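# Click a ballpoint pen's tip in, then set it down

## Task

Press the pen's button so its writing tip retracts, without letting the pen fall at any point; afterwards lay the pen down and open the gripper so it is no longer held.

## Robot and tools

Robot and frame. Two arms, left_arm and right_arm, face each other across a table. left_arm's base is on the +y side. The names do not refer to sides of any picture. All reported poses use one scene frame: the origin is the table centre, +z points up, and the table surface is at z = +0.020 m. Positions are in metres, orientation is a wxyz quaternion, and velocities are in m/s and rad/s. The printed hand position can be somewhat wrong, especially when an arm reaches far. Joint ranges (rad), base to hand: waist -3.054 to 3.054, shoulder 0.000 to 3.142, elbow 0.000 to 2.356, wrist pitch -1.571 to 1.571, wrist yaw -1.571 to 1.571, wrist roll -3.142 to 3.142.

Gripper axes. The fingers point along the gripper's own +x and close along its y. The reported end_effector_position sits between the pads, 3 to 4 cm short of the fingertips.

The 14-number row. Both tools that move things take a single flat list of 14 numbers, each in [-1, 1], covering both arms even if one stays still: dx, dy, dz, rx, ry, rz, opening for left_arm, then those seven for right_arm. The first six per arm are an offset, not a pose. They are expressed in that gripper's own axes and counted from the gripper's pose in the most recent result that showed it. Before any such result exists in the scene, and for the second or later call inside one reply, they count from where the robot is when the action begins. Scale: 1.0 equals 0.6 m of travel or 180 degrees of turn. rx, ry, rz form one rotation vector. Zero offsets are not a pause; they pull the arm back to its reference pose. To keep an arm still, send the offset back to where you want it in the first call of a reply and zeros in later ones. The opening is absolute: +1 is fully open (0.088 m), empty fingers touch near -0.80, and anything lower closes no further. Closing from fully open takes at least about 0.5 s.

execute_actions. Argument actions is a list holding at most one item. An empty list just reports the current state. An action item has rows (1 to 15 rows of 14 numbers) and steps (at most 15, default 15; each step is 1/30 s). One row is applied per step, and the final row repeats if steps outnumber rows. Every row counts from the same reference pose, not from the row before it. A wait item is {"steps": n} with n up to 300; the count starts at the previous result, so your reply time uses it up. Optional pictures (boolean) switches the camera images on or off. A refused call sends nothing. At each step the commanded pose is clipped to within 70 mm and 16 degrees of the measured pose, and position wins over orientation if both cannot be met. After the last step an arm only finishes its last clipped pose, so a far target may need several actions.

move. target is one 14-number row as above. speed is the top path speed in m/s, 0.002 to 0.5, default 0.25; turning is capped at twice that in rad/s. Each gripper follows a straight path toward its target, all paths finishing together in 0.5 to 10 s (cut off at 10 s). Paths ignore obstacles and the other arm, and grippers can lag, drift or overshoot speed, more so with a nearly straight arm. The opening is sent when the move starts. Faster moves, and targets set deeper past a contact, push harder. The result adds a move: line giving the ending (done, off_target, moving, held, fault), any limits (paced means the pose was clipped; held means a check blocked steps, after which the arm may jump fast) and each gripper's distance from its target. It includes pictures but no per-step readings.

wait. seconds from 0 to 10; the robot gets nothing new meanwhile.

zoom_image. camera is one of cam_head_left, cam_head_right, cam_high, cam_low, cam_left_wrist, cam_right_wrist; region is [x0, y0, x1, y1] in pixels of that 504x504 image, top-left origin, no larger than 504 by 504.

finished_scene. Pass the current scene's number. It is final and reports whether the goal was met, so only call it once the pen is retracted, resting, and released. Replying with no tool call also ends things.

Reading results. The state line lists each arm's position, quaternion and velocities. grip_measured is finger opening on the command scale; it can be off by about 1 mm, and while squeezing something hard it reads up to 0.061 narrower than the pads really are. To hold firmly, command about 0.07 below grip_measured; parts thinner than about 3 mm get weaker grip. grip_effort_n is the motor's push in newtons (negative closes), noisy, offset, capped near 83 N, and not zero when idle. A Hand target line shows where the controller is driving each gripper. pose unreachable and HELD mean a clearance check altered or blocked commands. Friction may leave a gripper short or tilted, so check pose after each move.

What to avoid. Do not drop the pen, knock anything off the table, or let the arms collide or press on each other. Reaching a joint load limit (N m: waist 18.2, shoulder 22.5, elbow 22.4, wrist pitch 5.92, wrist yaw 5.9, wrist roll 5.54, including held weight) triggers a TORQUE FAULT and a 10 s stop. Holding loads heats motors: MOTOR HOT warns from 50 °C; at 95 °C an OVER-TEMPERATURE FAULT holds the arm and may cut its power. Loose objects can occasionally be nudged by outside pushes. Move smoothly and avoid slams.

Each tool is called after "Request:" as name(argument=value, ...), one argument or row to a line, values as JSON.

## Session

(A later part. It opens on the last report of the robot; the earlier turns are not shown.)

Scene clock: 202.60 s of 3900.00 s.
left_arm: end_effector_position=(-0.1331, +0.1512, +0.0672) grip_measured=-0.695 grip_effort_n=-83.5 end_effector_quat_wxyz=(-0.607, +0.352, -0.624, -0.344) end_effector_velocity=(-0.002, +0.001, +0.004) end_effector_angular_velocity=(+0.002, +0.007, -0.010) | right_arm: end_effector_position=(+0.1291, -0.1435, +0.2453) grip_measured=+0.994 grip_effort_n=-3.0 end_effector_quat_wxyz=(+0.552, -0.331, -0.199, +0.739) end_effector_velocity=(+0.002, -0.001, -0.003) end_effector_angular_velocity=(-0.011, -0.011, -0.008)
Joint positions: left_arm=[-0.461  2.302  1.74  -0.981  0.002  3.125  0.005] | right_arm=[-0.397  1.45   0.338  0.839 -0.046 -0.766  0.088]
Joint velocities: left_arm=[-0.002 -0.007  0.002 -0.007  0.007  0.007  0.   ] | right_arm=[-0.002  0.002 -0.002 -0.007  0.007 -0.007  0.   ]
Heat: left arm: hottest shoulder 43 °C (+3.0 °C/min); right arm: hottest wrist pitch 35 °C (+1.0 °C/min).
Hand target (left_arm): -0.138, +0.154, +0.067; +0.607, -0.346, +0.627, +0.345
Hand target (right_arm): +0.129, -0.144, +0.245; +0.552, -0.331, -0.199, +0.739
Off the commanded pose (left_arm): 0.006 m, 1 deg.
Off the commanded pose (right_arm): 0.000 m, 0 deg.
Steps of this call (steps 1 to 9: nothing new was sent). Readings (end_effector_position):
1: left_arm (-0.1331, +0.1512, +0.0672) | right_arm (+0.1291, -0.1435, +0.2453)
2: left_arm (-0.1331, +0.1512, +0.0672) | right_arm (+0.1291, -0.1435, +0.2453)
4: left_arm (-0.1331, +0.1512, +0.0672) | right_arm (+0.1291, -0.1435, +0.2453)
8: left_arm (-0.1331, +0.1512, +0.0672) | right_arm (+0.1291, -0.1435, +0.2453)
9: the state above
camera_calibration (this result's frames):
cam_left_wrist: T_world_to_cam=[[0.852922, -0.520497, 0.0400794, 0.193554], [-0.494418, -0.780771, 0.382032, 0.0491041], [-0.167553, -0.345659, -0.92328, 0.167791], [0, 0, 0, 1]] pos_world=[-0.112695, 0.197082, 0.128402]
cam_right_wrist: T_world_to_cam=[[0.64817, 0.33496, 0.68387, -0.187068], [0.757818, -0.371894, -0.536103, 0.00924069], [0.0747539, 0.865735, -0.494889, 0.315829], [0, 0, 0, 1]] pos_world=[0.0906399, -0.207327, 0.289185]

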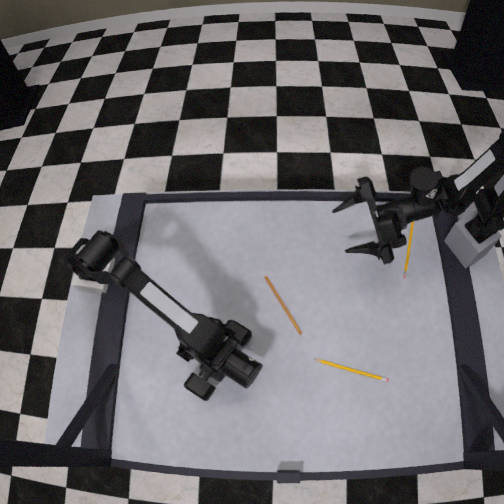

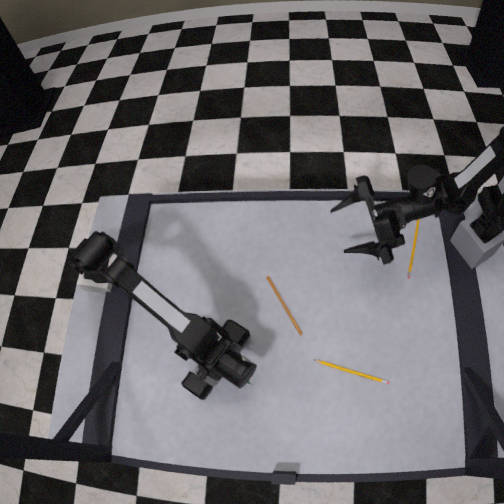

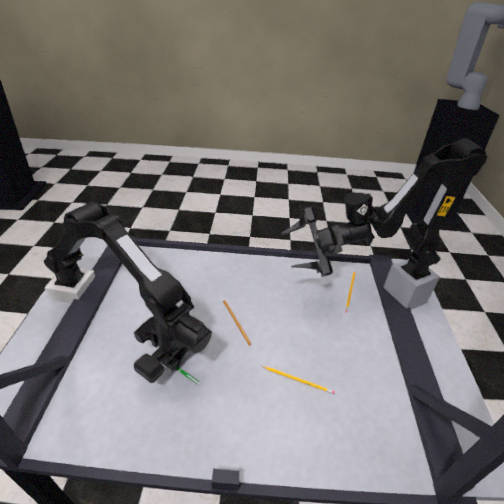

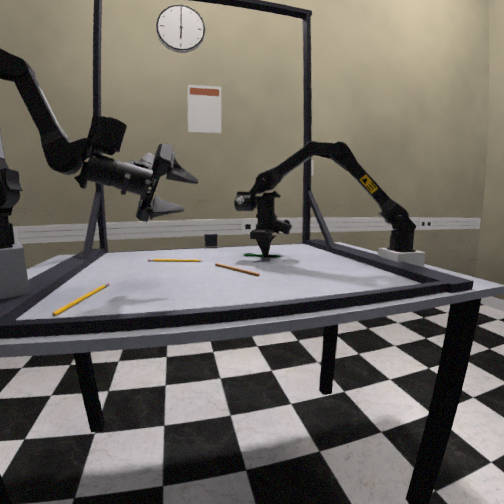

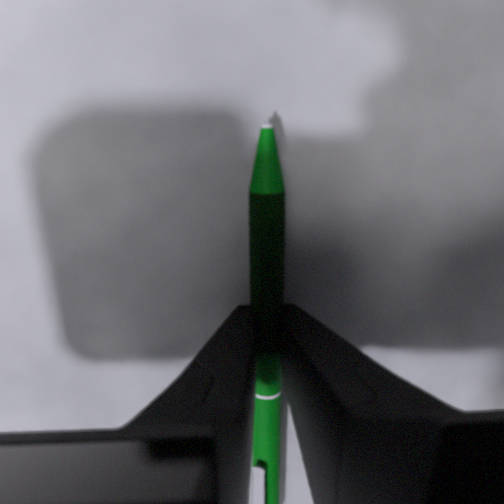

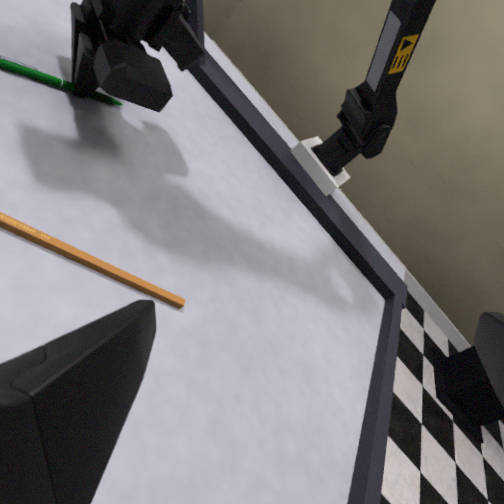

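Request:
move(
  target=[-0.125, 0, 0, -0.139, 0, 0, -0.77, 0, 0, 0, 0, 0, 0, 1.0],
  speed=0.3,
)

Request:
move(
  target=[0.0, 0.0914, -0.1823, -0.6415, -0.1400, 0.6088, -0.77, 0, 0, 0, 0, 0, 0, 1.0],
  speed=0.5,
)

Scene clock: 247.00 s of 3900.00 s.
left_arm: end_effector_position=(-0.1309, +0.1547, +0.1371) grip_measured=-0.695 grip_effort_n=-83.5 end_effector_quat_wxyz=(-0.521, +0.473, -0.531, -0.471) end_effector_velocity=(-0.002, -0.004, +0.004) end_effector_angular_velocity=(-0.022, +0.006, +0.020) | right_arm: end_effector_position=(+0.1291, -0.1435, +0.2453) grip_measured=+0.994 grip_effort_n=-3.0 end_effector_quat_wxyz=(+0.552, -0.331, -0.199, +0.739) end_effector_velocity=(+0.002, -0.001, -0.003) end_effector_angular_velocity=(-0.011, -0.011, -0.008)
Joint positions: left_arm=[-0.461  2.236  1.912 -1.232  0.002  2.692  0.005] | right_arm=[-0.397  1.45   0.338  0.839 -0.046 -0.766  0.088]
Joint velocities: left_arm=[-0.002 -0.002  0.012  0.007 -0.007 -0.022  0.   ] | right_arm=[-0.002  0.002 -0.002 -0.007  0.007 -0.007 -0.   ]
Heat: left arm: hottest shoulder 47 °C (+6.1 °C/min); right arm: hottest wrist pitch 36 °C (+1.0 °C/min).
Hand target (left_arm): -0.132, +0.153, +0.142; +0.516, -0.475, +0.535, +0.471
Hand target (right_arm): +0.129, -0.144, +0.245; +0.552, -0.331, -0.199, +0.739
Off the commanded pose (left_arm): 0.005 m, 1 deg.
Off the commanded pose (right_arm): 0.000 m, 0 deg.
After step 90, 40.20 s passed at rest.
move: done
camera_calibration (this result's frames):
cam_left_wrist: T_world_to_cam=[[0.992749, -0.115253, 0.0341558, 0.147148], [-0.119705, -0.921882, 0.368516, 0.0988839], [-0.0109851, -0.369933, -0.928994, 0.258988], [0, 0, 0, 1]] pos_world=[-0.131399, 0.203927, 0.199132]
cam_right_wrist: T_world_to_cam=[[0.64817, 0.33496, 0.68387, -0.187068], [0.757818, -0.371894, -0.536103, 0.00924069], [0.0747539, 0.865735, -0.494889, 0.315829], [0, 0, 0, 1]] pos_world=[0.0906399, -0.207327, 0.289185]

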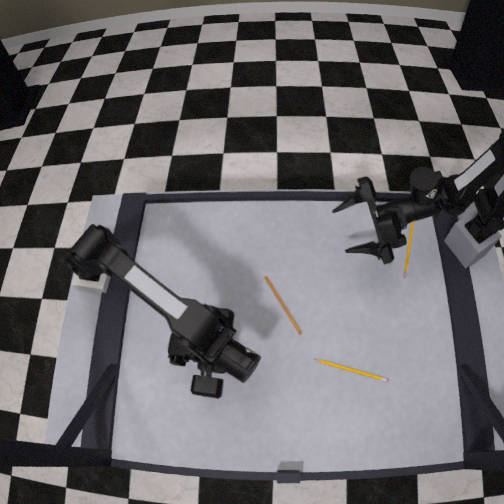

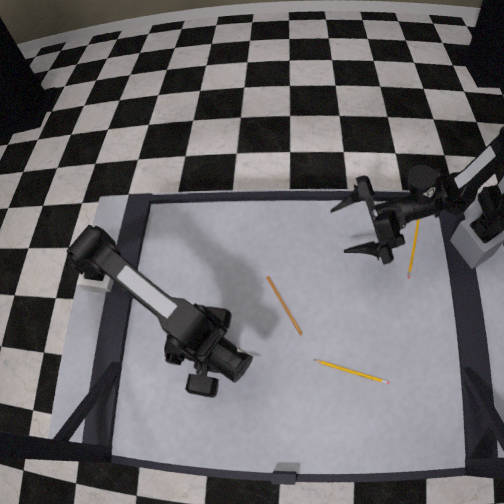

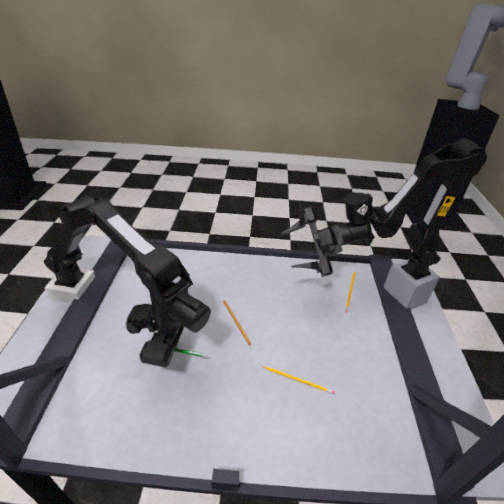

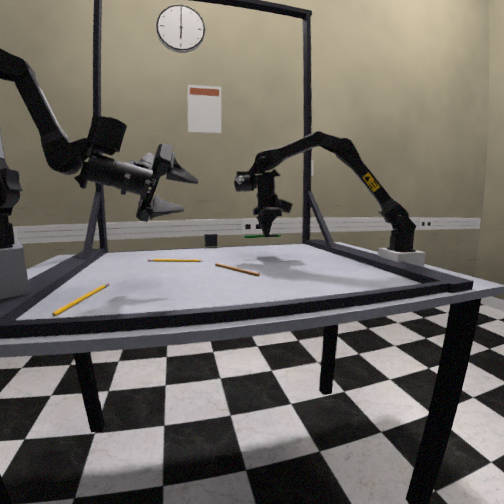

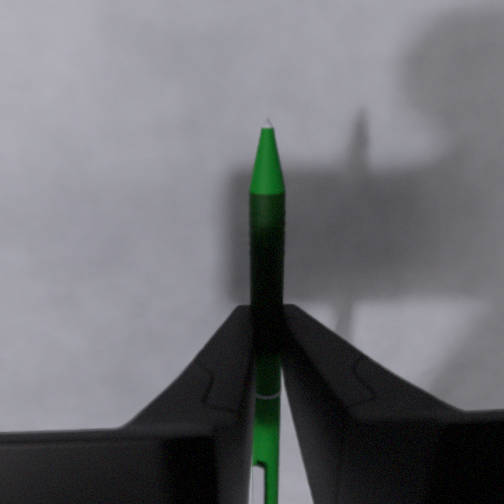

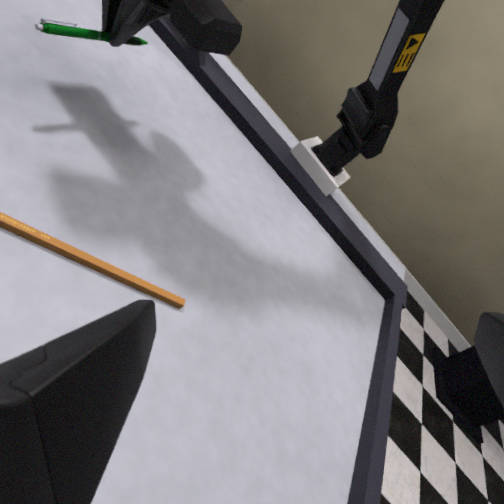

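Scene clock: 250.40 s of 3900.00 s.
left_arm: end_effector_position=(-0.1956, +0.0516, +0.1427) grip_measured=-0.695 grip_effort_n=-83.5 end_effector_quat_wxyz=(+0.487, +0.017, +0.004, -0.873) end_effector_velocity=(-0.002, +0.002, -0.004) end_effector_angular_velocity=(+0.022, +0.012, +0.001) | right_arm: end_effector_position=(+0.1291, -0.1435, +0.2453) grip_measured=+0.994 grip_effort_n=-3.0 end_effector_quat_wxyz=(+0.552, -0.331, -0.199, +0.739) end_effector_velocity=(-0.000, -0.000, +0.001) end_effector_angular_velocity=(+0.008, -0.004, +0.007)
Joint positions: left_arm=[-0.464  2.329  1.104  1.191 -0.008  0.009  0.005] | right_arm=[-0.397  1.45   0.338  0.839 -0.046 -0.766  0.088]
Joint velocities: left_arm=[-0.007  0.002 -0.002 -0.007 -0.007 -0.022 -0.   ] | right_arm=[-0.002 -0.002 -0.002  0.007 -0.007 -0.007  0.   ]
Heat: left arm: hottest shoulder 47 °C (+5.0 °C/min); right arm: hottest wrist pitch 36 °C (+1.0 °C/min).
Hand target (left_arm): -0.197, +0.051, +0.138; -0.488, -0.018, -0.006, +0.873
Hand target (right_arm): +0.129, -0.144, +0.245; +0.552, -0.331, -0.199, +0.739
Off the commanded pose (left_arm): 0.004 m, 1 deg.
Off the commanded pose (right_arm): 0.000 m, 0 deg.
move: done
camera_calibration (this result's frames):
cam_left_wrist: T_world_to_cam=[[-0.827845, 0.560724, -0.0161526, -0.184501], [0.230476, 0.313738, -0.921113, 0.182873], [-0.511423, -0.766262, -0.38896, 0.0708422], [0, 0, 0, 1]] pos_world=[-0.158656, 0.100364, 0.193021]
cam_right_wrist: T_world_to_cam=[[0.64817, 0.33496, 0.68387, -0.187068], [0.757818, -0.371894, -0.536103, 0.00924069], [0.0747539, 0.865735, -0.494889, 0.315829], [0, 0, 0, 1]] pos_world=[0.0906399, -0.207327, 0.289185]

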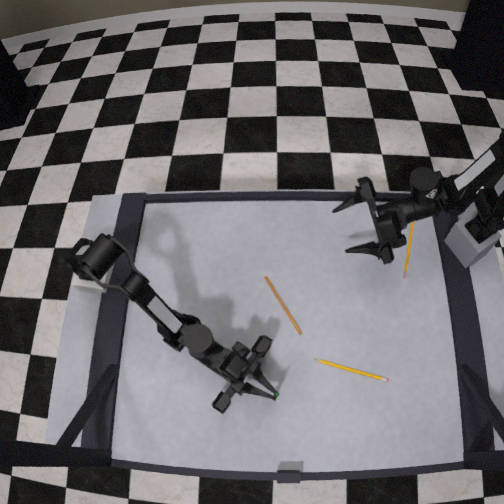

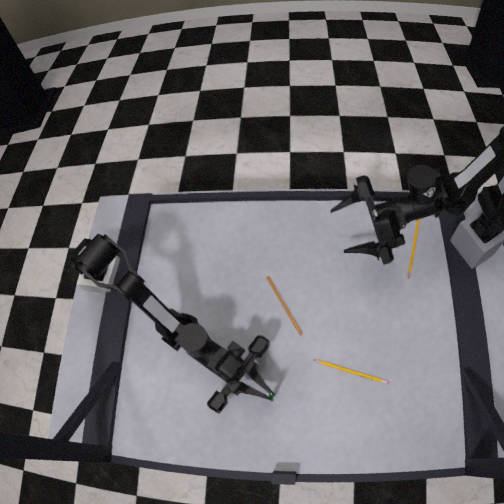

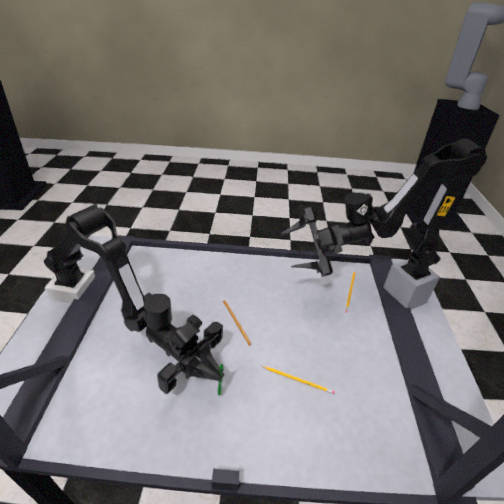

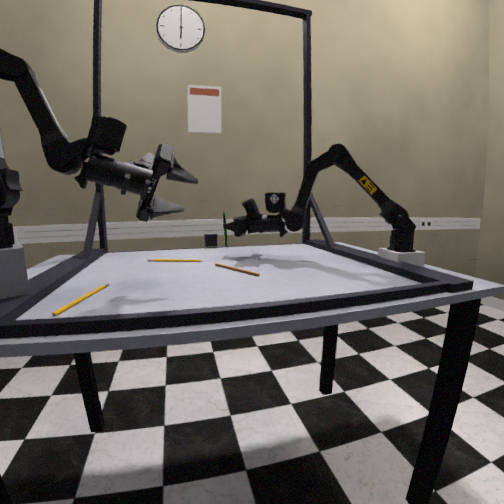

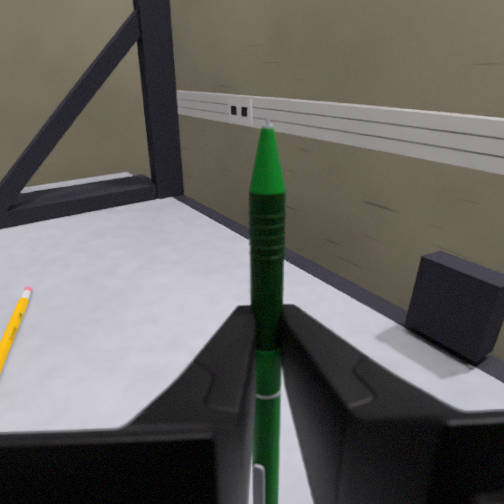

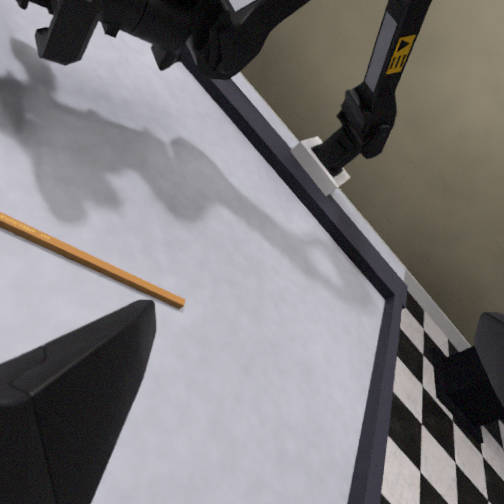

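Request:
zoom_image(
  camera="cam_low",
  region=[200, 205, 260, 265],
)

Request:
zoom_image(
  camera="cam_high",
  region=[190, 350, 250, 410],
)

Request:
zoom_image(
  camera="cam_left_wrist",
  region=[227, 90, 307, 170],
)

Region (200, 205, 260, 265) of cam_low's 504x504 image, scaled by 8.400, with more detail than that image has.

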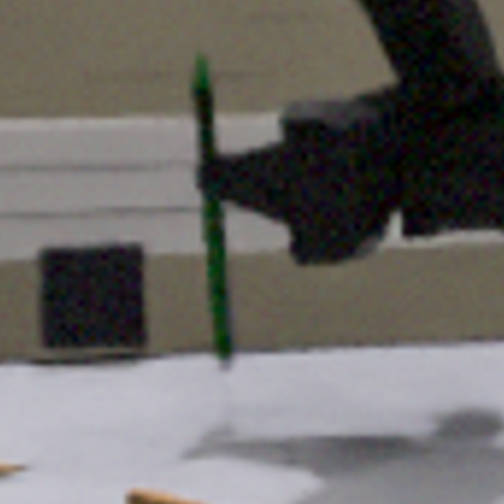

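Region (190, 350, 250, 410) of cam_high's 504x504 image, scaled by 8.400, with more detail than that image has.

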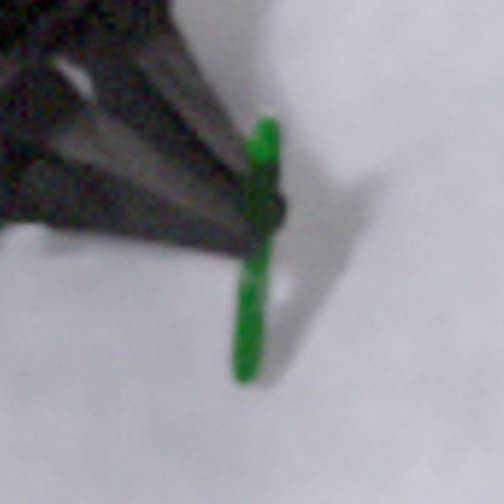

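Region (227, 90, 307, 170) of cam_left_wrist's 504x504 image, scaled by 6.300, with more detail than that image has.

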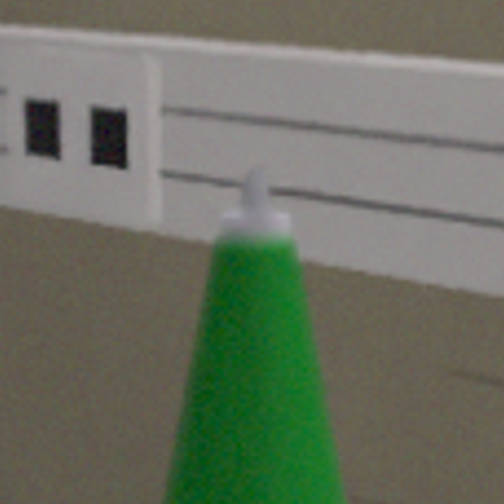

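Request:
move(
  target=[0.0, 0.0, -0.037, -0.003, -0.019, 0, -0.77, 0, 0, 0, 0, 0, 0, 1.0],
  speed=0.06,
)

Request:
zoom_image(
  camera="cam_low",
  region=[200, 205, 260, 265],
)

Request:
zoom_image(
  camera="cam_high",
  region=[190, 355, 250, 415],
)

Scene clock: 269.33 s of 3900.00 s.
left_arm: end_effector_position=(-0.1944, +0.0533, +0.1238) grip_measured=-0.695 grip_effort_n=-83.5 end_effector_quat_wxyz=(+0.488, -0.011, -0.008, -0.873) end_effector_velocity=(-0.001, -0.005, +0.014) end_effector_angular_velocity=(-0.027, +0.044, +0.019) | right_arm: end_effector_position=(+0.1291, -0.1435, +0.2453) grip_measured=+0.994 grip_effort_n=-3.0 end_effector_quat_wxyz=(+0.552, -0.331, -0.199, +0.739) end_effector_velocity=(+0.000, -0.003, -0.006) end_effector_angular_velocity=(-0.026, -0.009, +0.007)
Joint positions: left_arm=[-0.464  2.432  1.111  1.348 -0.008  0.002  0.005] | right_arm=[-0.397  1.45   0.338  0.839 -0.046 -0.766  0.088]
Joint velocities: left_arm=[-0.002 -0.002  0.022  0.022 -0.022 -0.022 -0.   ] | right_arm=[-0.002 -0.002 -0.007 -0.022 -0.007 -0.007 -0.   ]
Heat: left arm: hottest shoulder 45 °C (+2.0 °C/min); right arm: hottest wrist pitch 37 °C (+1.0 °C/min).
Hand target (left_arm): -0.195, +0.052, +0.120; -0.487, +0.011, +0.006, +0.873
Hand target (right_arm): +0.129, -0.144, +0.245; +0.552, -0.331, -0.199, +0.739
Off the commanded pose (left_arm): 0.004 m, 0 deg.
Off the commanded pose (right_arm): 0.000 m, 0 deg.
After step 90, 15.13 s passed at rest.
move: done
camera_calibration (this result's frames):
cam_left_wrist: T_world_to_cam=[[-0.828812, 0.559403, -0.0117418, -0.185429], [0.195039, 0.269174, -0.943136, 0.162843], [-0.524433, -0.783973, -0.332201, 0.0568175], [0, 0, 0, 1]] pos_world=[-0.15565, 0.10444, 0.17028]
cam_right_wrist: T_world_to_cam=[[0.64817, 0.33496, 0.68387, -0.187068], [0.757818, -0.371894, -0.536103, 0.00924069], [0.0747539, 0.865735, -0.494889, 0.315829], [0, 0, 0, 1]] pos_world=[0.0906399, -0.207327, 0.289185]

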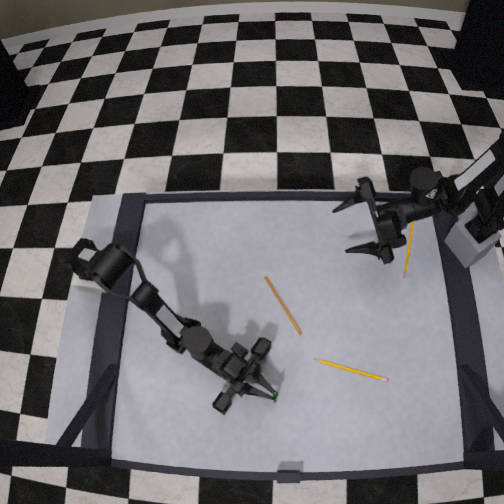

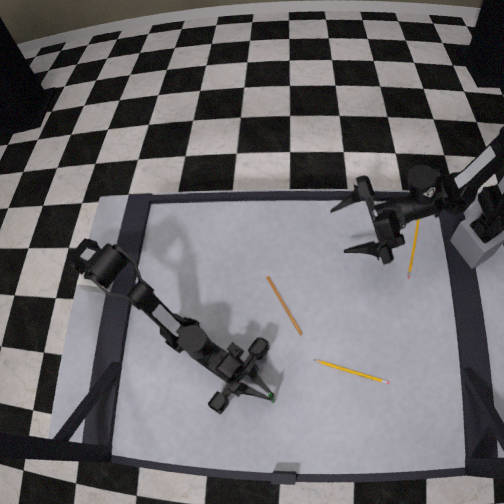

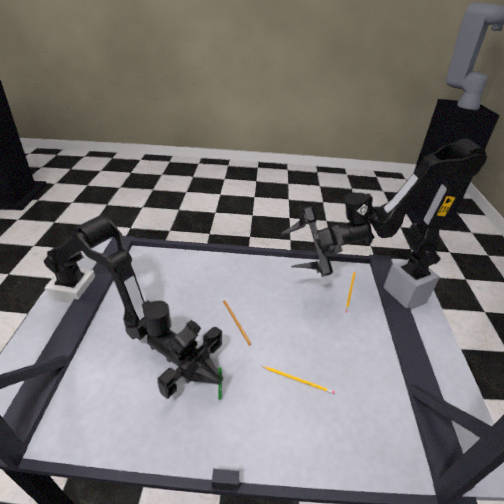

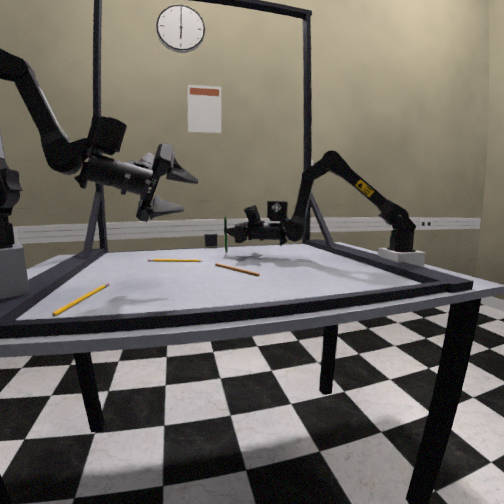

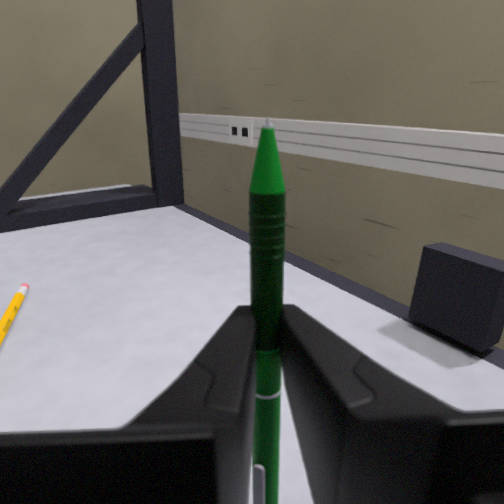

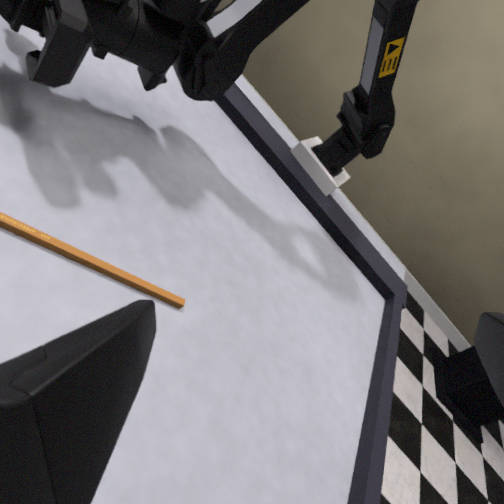

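Region (200, 205, 260, 265) of cam_low's 504x504 image, scaled by 8.400, with more detail than that image has.

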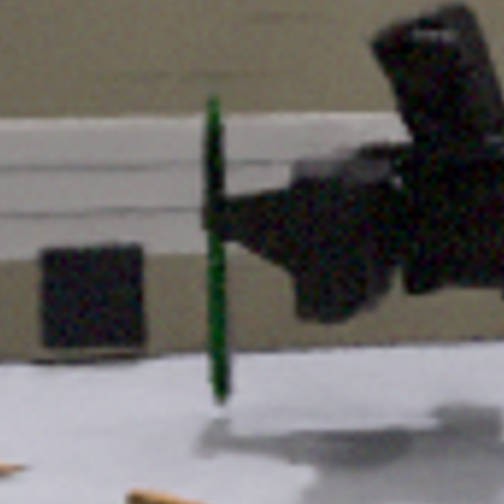

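Region (190, 355, 250, 415) of cam_high's 504x504 image, scaled by 8.400, with more detail than that image has.

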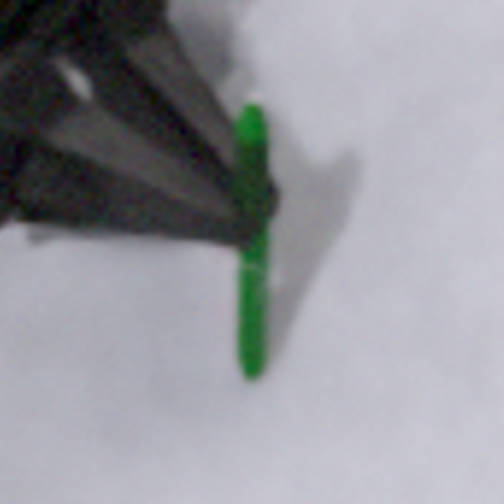

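Request:
move(
  target=[0.0, 0.0, -0.03, 0, 0, 0, -0.77, 0, 0, 0, 0, 0, 0, 1.0],
  speed=0.025,
)

Request:
zoom_image(
  camera="cam_left_wrist",
  region=[227, 90, 307, 170],
)

Request:
zoom_image(
  camera="cam_low",
  region=[200, 205, 260, 265],
)

Scene clock: 278.37 s of 3900.00 s.
left_arm: end_effector_position=(-0.1947, +0.0527, +0.1168) grip_measured=-0.695 grip_effort_n=-83.5 end_effector_quat_wxyz=(+0.488, -0.020, -0.012, -0.873) end_effector_velocity=(-0.003, +0.003, -0.003) end_effector_angular_velocity=(+0.021, +0.029, -0.026) | right_arm: end_effector_position=(+0.1291, -0.1435, +0.2453) grip_measured=+0.994 grip_effort_n=-3.0 end_effector_quat_wxyz=(+0.552, -0.331, -0.199, +0.739) end_effector_velocity=(-0.000, -0.000, +0.001) end_effector_angular_velocity=(+0.008, -0.004, +0.007)
Joint positions: left_arm=[-0.464  2.473  1.125  1.395 -0.008  0.002  0.005] | right_arm=[-0.397  1.45   0.338  0.839 -0.046 -0.766  0.088]
Joint velocities: left_arm=[-0.002  0.007 -0.002  0.007  0.022 -0.037 -0.   ] | right_arm=[-0.002 -0.002 -0.002  0.007 -0.007 -0.007 -0.   ]
Heat: left arm: hottest shoulder 45 °C (+1.0 °C/min); right arm: hottest wrist pitch 37 °C (+1.0 °C/min).
Hand target (left_arm): -0.195, +0.053, +0.106; -0.488, +0.011, +0.008, +0.873
Hand target (right_arm): +0.129, -0.144, +0.245; +0.552, -0.331, -0.199, +0.739
Off the commanded pose (left_arm): 0.011 m, 1 deg.
Off the commanded pose (right_arm): 0.000 m, 0 deg.
After step 90, 5.07 s passed at rest.
move: off_target (left_arm)
camera_calibration (this result's frames):
cam_left_wrist: T_world_to_cam=[[-0.828942, 0.559196, -0.012412, -0.185424], [0.184868, 0.252967, -0.949648, 0.156113], [-0.5279, -0.789498, -0.313072, 0.0512125], [0, 0, 0, 1]] pos_world=[-0.155531, 0.104629, 0.161984]
cam_right_wrist: T_world_to_cam=[[0.64817, 0.33496, 0.68387, -0.187068], [0.757818, -0.371894, -0.536103, 0.00924069], [0.0747539, 0.865735, -0.494889, 0.315829], [0, 0, 0, 1]] pos_world=[0.0906399, -0.207327, 0.289185]

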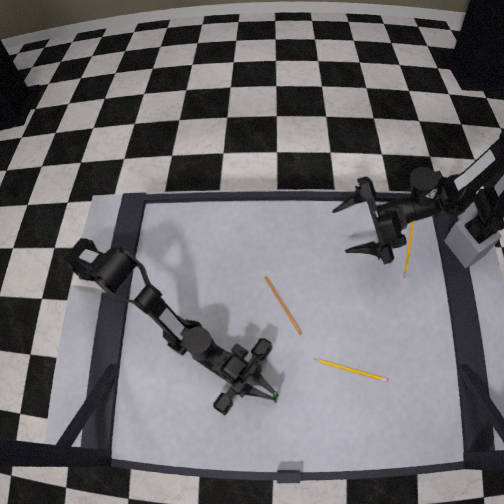

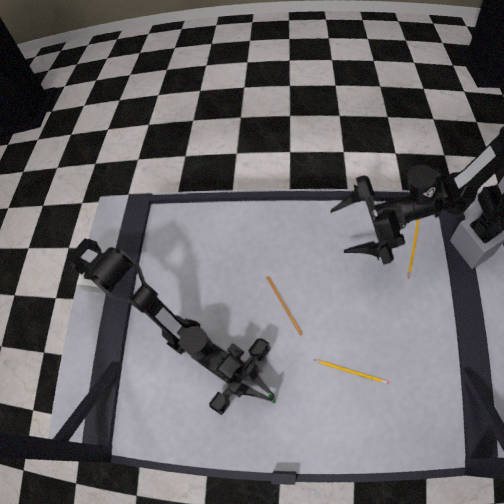

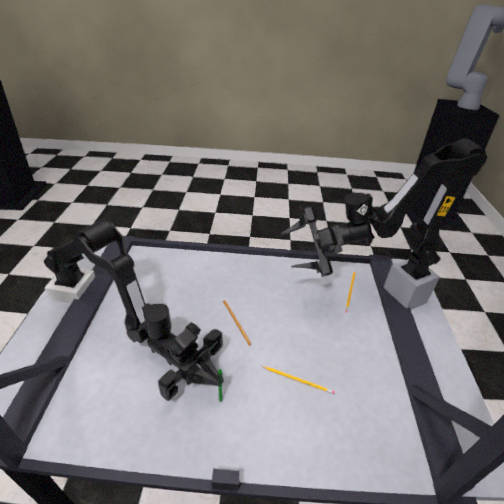

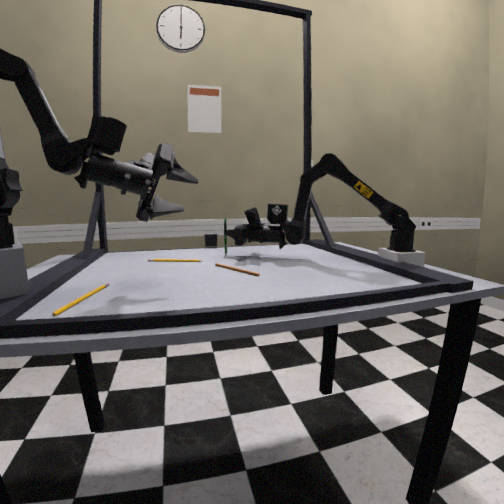

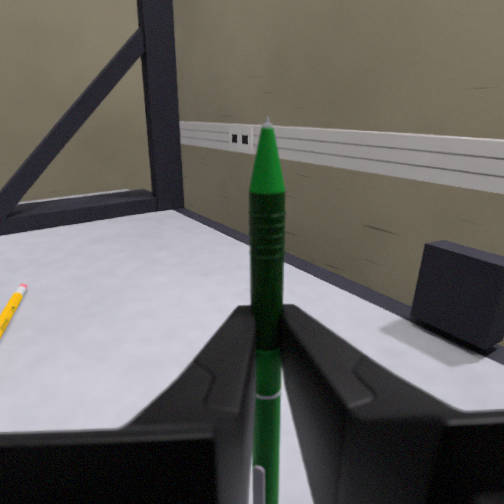

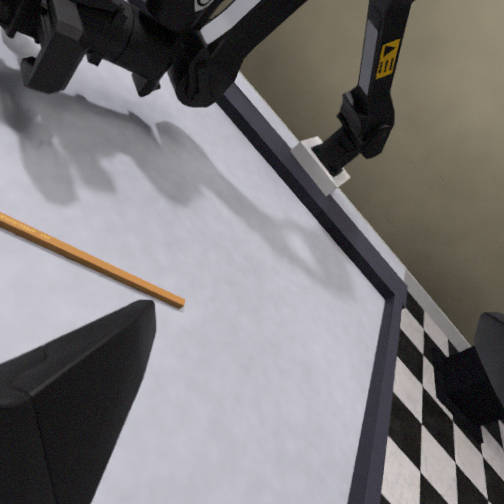

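Region (227, 90, 307, 170) of cam_left_wrist's 504x504 image, scaled by 6.300, with more detail than that image has.

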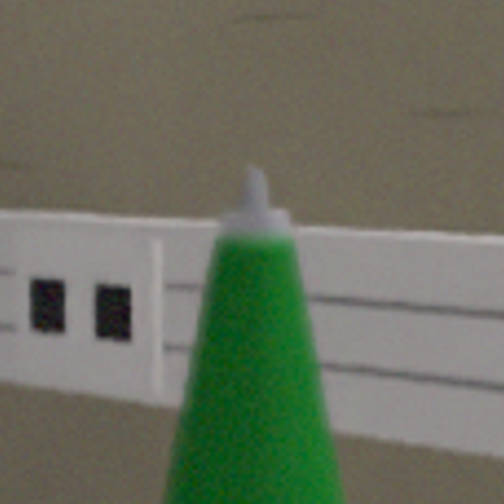

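Region (200, 205, 260, 265) of cam_low's 504x504 image, scaled by 8.400, with more detail than that image has.

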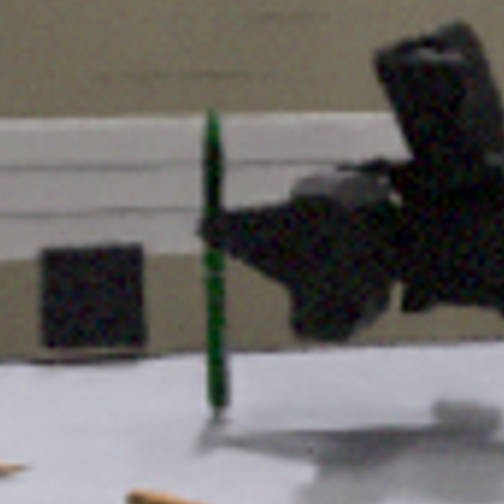

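Request:
move(
  target=[-0.004, 0.0, -0.05, 0, 0.024, 0, -0.77, 0, 0, 0, 0, 0, 0, 1.0],
  speed=0.05,
)

Request:
zoom_image(
  camera="cam_left_wrist",
  region=[227, 90, 307, 170],
)

Request:
zoom_image(
  camera="cam_low",
  region=[200, 205, 260, 265],
)

Scene clock: 288.43 s of 3900.00 s.
left_arm: end_effector_position=(-0.1956, +0.0513, +0.1108) grip_measured=-0.695 grip_effort_n=-83.5 end_effector_quat_wxyz=(+0.488, -0.012, -0.008, -0.873) end_effector_velocity=(-0.001, -0.001, -0.003) end_effector_angular_velocity=(+0.018, -0.003, +0.005) | right_arm: end_effector_position=(+0.1291, -0.1435, +0.2453) grip_measured=+0.994 grip_effort_n=-3.0 end_effector_quat_wxyz=(+0.552, -0.331, -0.199, +0.739) end_effector_velocity=(-0.002, -0.001, +0.002) end_effector_angular_velocity=(+0.005, +0.014, +0.017)
Joint positions: left_arm=[-0.464  2.482  1.134  1.376 -0.008  0.002  0.005] | right_arm=[-0.397  1.45   0.338  0.839 -0.046 -0.766  0.088]
Joint velocities: left_arm=[-0.002 -0.002  0.002 -0.022 -0.007 -0.007 -0.   ] | right_arm=[-0.002 -0.002 -0.002  0.007 -0.022  0.007 -0.   ]
Heat: left arm: hottest shoulder 44 °C (-1.0 °C/min); right arm: hottest wrist pitch 37 °C (+1.0 °C/min).
Hand target (left_arm): -0.194, +0.055, +0.087; -0.487, -0.013, -0.006, +0.873
Hand target (right_arm): +0.129, -0.144, +0.245; +0.552, -0.331, -0.199, +0.739
Off the commanded pose (left_arm): 0.024 m, 3 deg.
Off the commanded pose (right_arm): 0.000 m, 0 deg.
After step 90, 6.07 s passed at rest.
move: off_target (left_arm)
camera_calibration (this result's frames):
cam_left_wrist: T_world_to_cam=[[-0.82882, 0.559392, -0.0117799, -0.185501], [0.194466, 0.26826, -0.943515, 0.151283], [-0.524634, -0.784294, -0.331122, 0.0501236], [0, 0, 0, 1]] pos_world=[-0.15687, 0.102496, 0.157149]
cam_right_wrist: T_world_to_cam=[[0.64817, 0.33496, 0.68387, -0.187068], [0.757818, -0.371894, -0.536103, 0.00924069], [0.0747539, 0.865735, -0.494889, 0.315829], [0, 0, 0, 1]] pos_world=[0.0906399, -0.207327, 0.289185]

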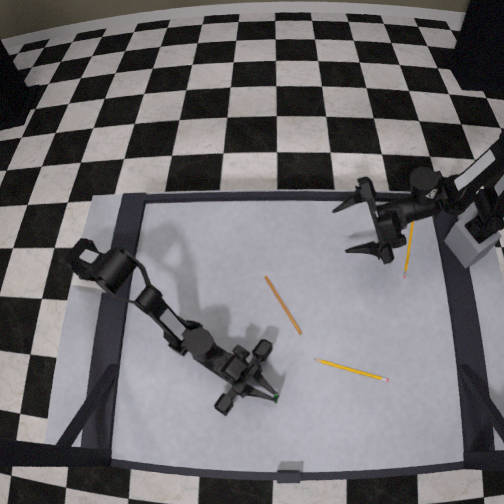

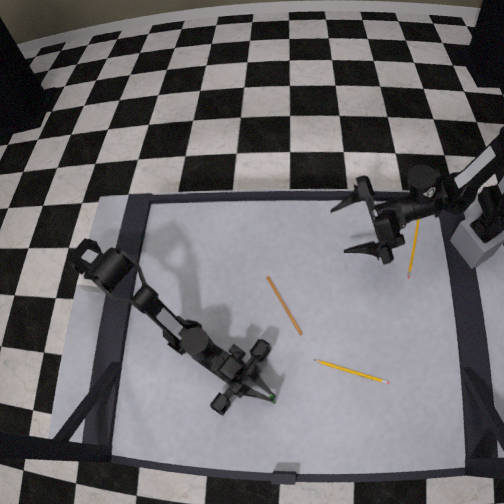

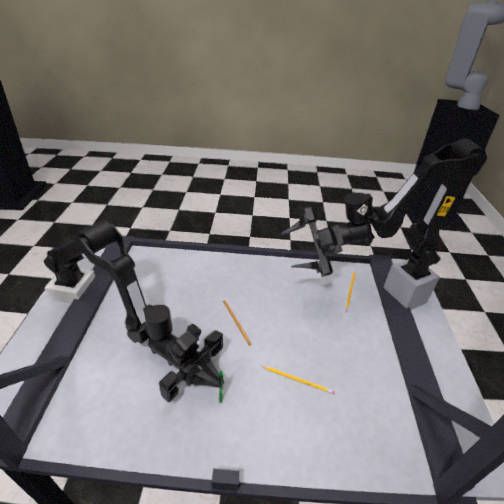

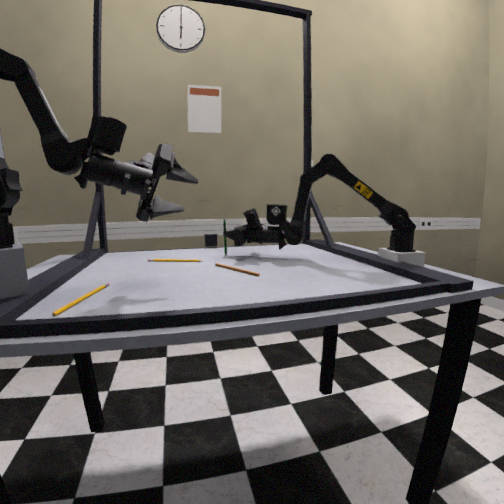

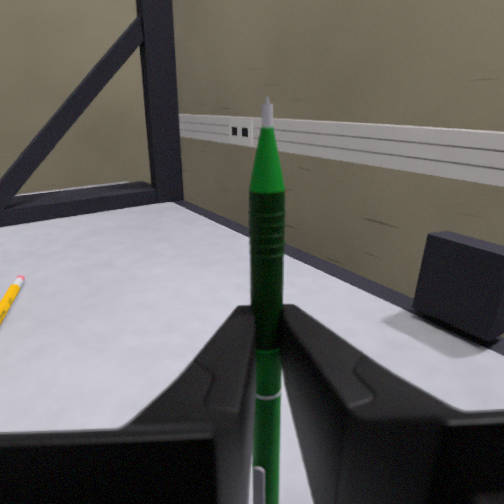

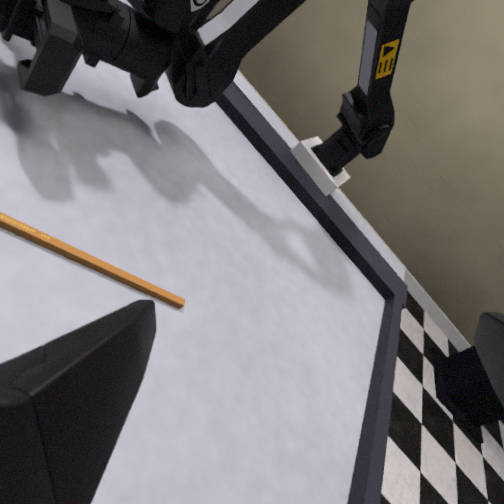

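Region (227, 90, 307, 170) of cam_left_wrist's 504x504 image, scaled by 6.300, with more detail than that image has.

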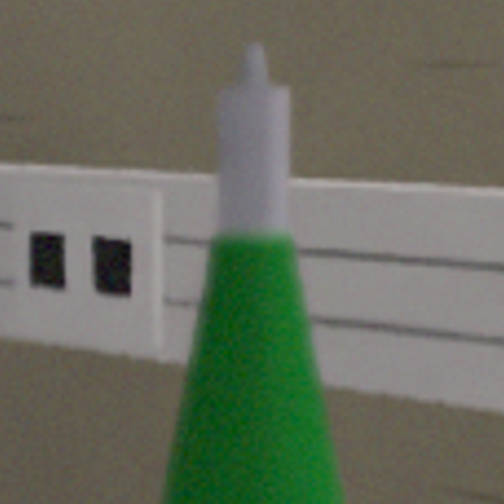

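Region (200, 205, 260, 265) of cam_low's 504x504 image, scaled by 8.400, with more detail than that image has.

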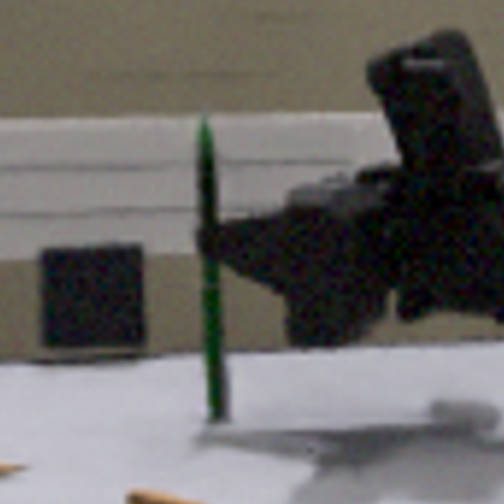

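Request:
move(
  target=[0.0, 0.0, 0.055, 0, 0, 0, -0.77, 0, 0, 0, 0, 0, 0, 1.0],
  speed=0.08,
)

Request:
zoom_image(
  camera="cam_left_wrist",
  region=[227, 90, 307, 170],
)

Request:
zoom_image(
  camera="cam_low",
  region=[200, 205, 260, 265],
)

Scene clock: 292.40 s of 3900.00 s.
left_arm: end_effector_position=(-0.1961, +0.0506, +0.1427) grip_measured=-0.695 grip_effort_n=-83.5 end_effector_quat_wxyz=(+0.488, -0.013, -0.009, -0.873) end_effector_velocity=(+0.002, +0.004, -0.011) end_effector_angular_velocity=(+0.047, -0.003, +0.004) | right_arm: end_effector_position=(+0.1291, -0.1435, +0.2453) grip_measured=+0.994 grip_effort_n=-3.0 end_effector_quat_wxyz=(+0.552, -0.331, -0.199, +0.739) end_effector_velocity=(-0.002, -0.002, -0.002) end_effector_angular_velocity=(-0.004, -0.016, +0.025)
Joint positions: left_arm=[-0.464  2.378  1.115  1.294 -0.008  0.002  0.005] | right_arm=[-0.397  1.45   0.338  0.839 -0.046 -0.766  0.088]
Joint velocities: left_arm=[-0.002 -0.002 -0.022 -0.022 -0.007 -0.022 -0.   ] | right_arm=[-0.002 -0.002 -0.002 -0.007 -0.022 -0.022 -0.   ]
Heat: left arm: hottest shoulder 43 °C (-3.0 °C/min); right arm: hottest wrist pitch 37 °C (+1.0 °C/min).
Hand target (left_arm): -0.195, +0.052, +0.144; -0.488, +0.012, +0.008, +0.873
Hand target (right_arm): +0.129, -0.144, +0.245; +0.552, -0.331, -0.199, +0.739
Off the commanded pose (left_arm): 0.002 m, 0 deg.
Off the commanded pose (right_arm): 0.000 m, 0 deg.
After step 90, 0.17 s passed at rest.
move: done
camera_calibration (this result's frames):
cam_left_wrist: T_world_to_cam=[[-0.828839, 0.559361, -0.0118813, -0.185083], [0.192934, 0.26582, -0.944519, 0.181653], [-0.525169, -0.785146, -0.328242, 0.0593823], [0, 0, 0, 1]] pos_world=[-0.157266, 0.101865, 0.188868]
cam_right_wrist: T_world_to_cam=[[0.64817, 0.33496, 0.68387, -0.187068], [0.757818, -0.371894, -0.536103, 0.00924069], [0.0747539, 0.865735, -0.494889, 0.315829], [0, 0, 0, 1]] pos_world=[0.0906399, -0.207327, 0.289185]

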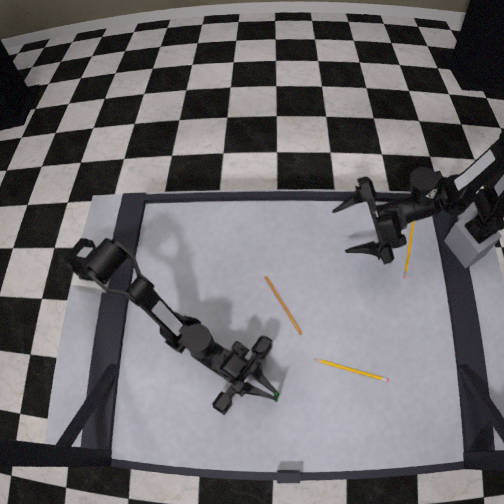

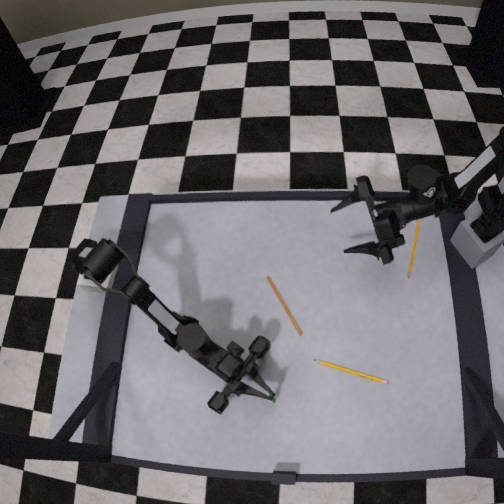

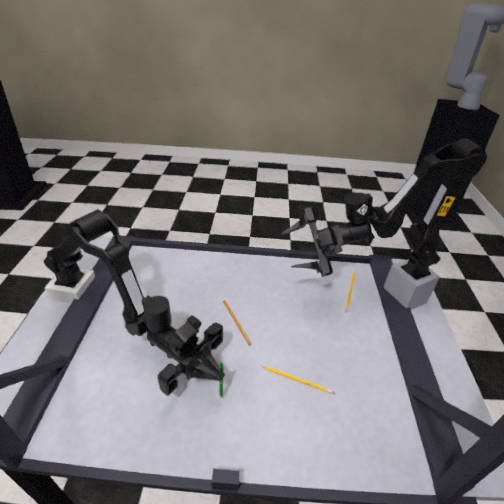

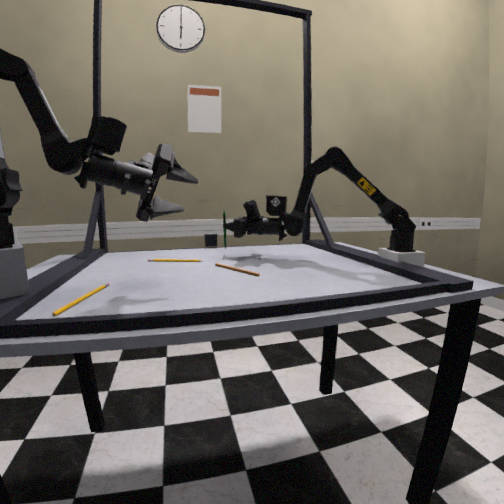

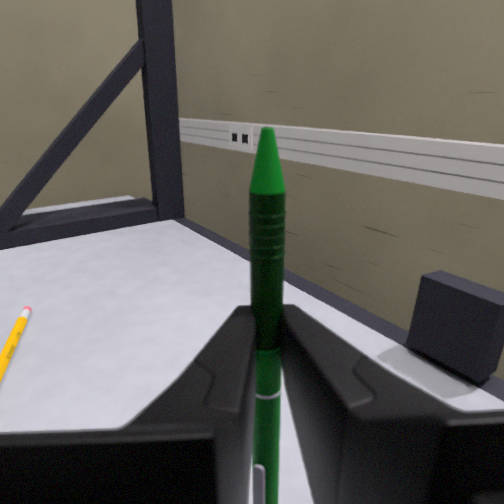

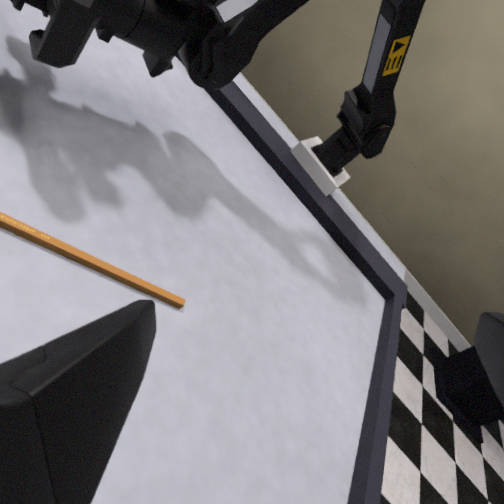

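Region (227, 90, 307, 170) of cam_left_wrist's 504x504 image, scaled by 6.300, with more detail than that image has.

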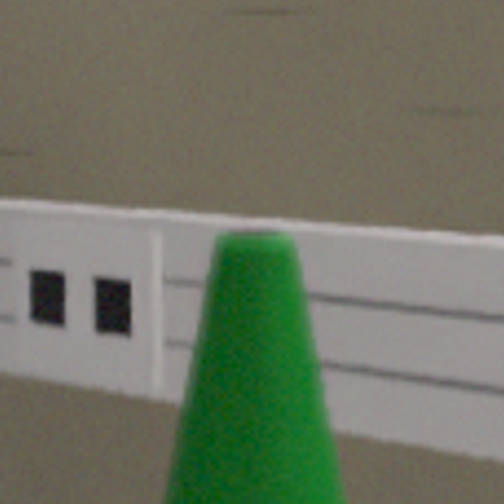

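Region (200, 205, 260, 265) of cam_low's 504x504 image, scaled by 8.400, with more detail than that image has.

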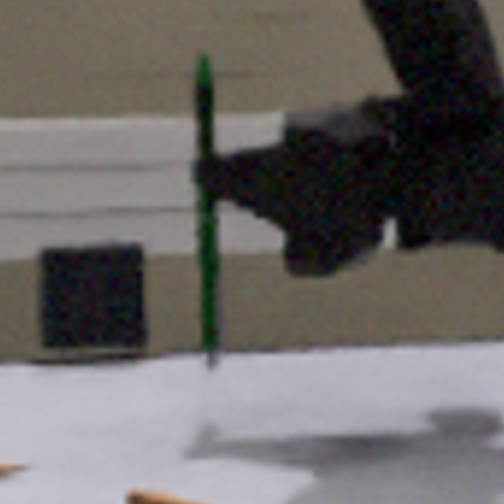

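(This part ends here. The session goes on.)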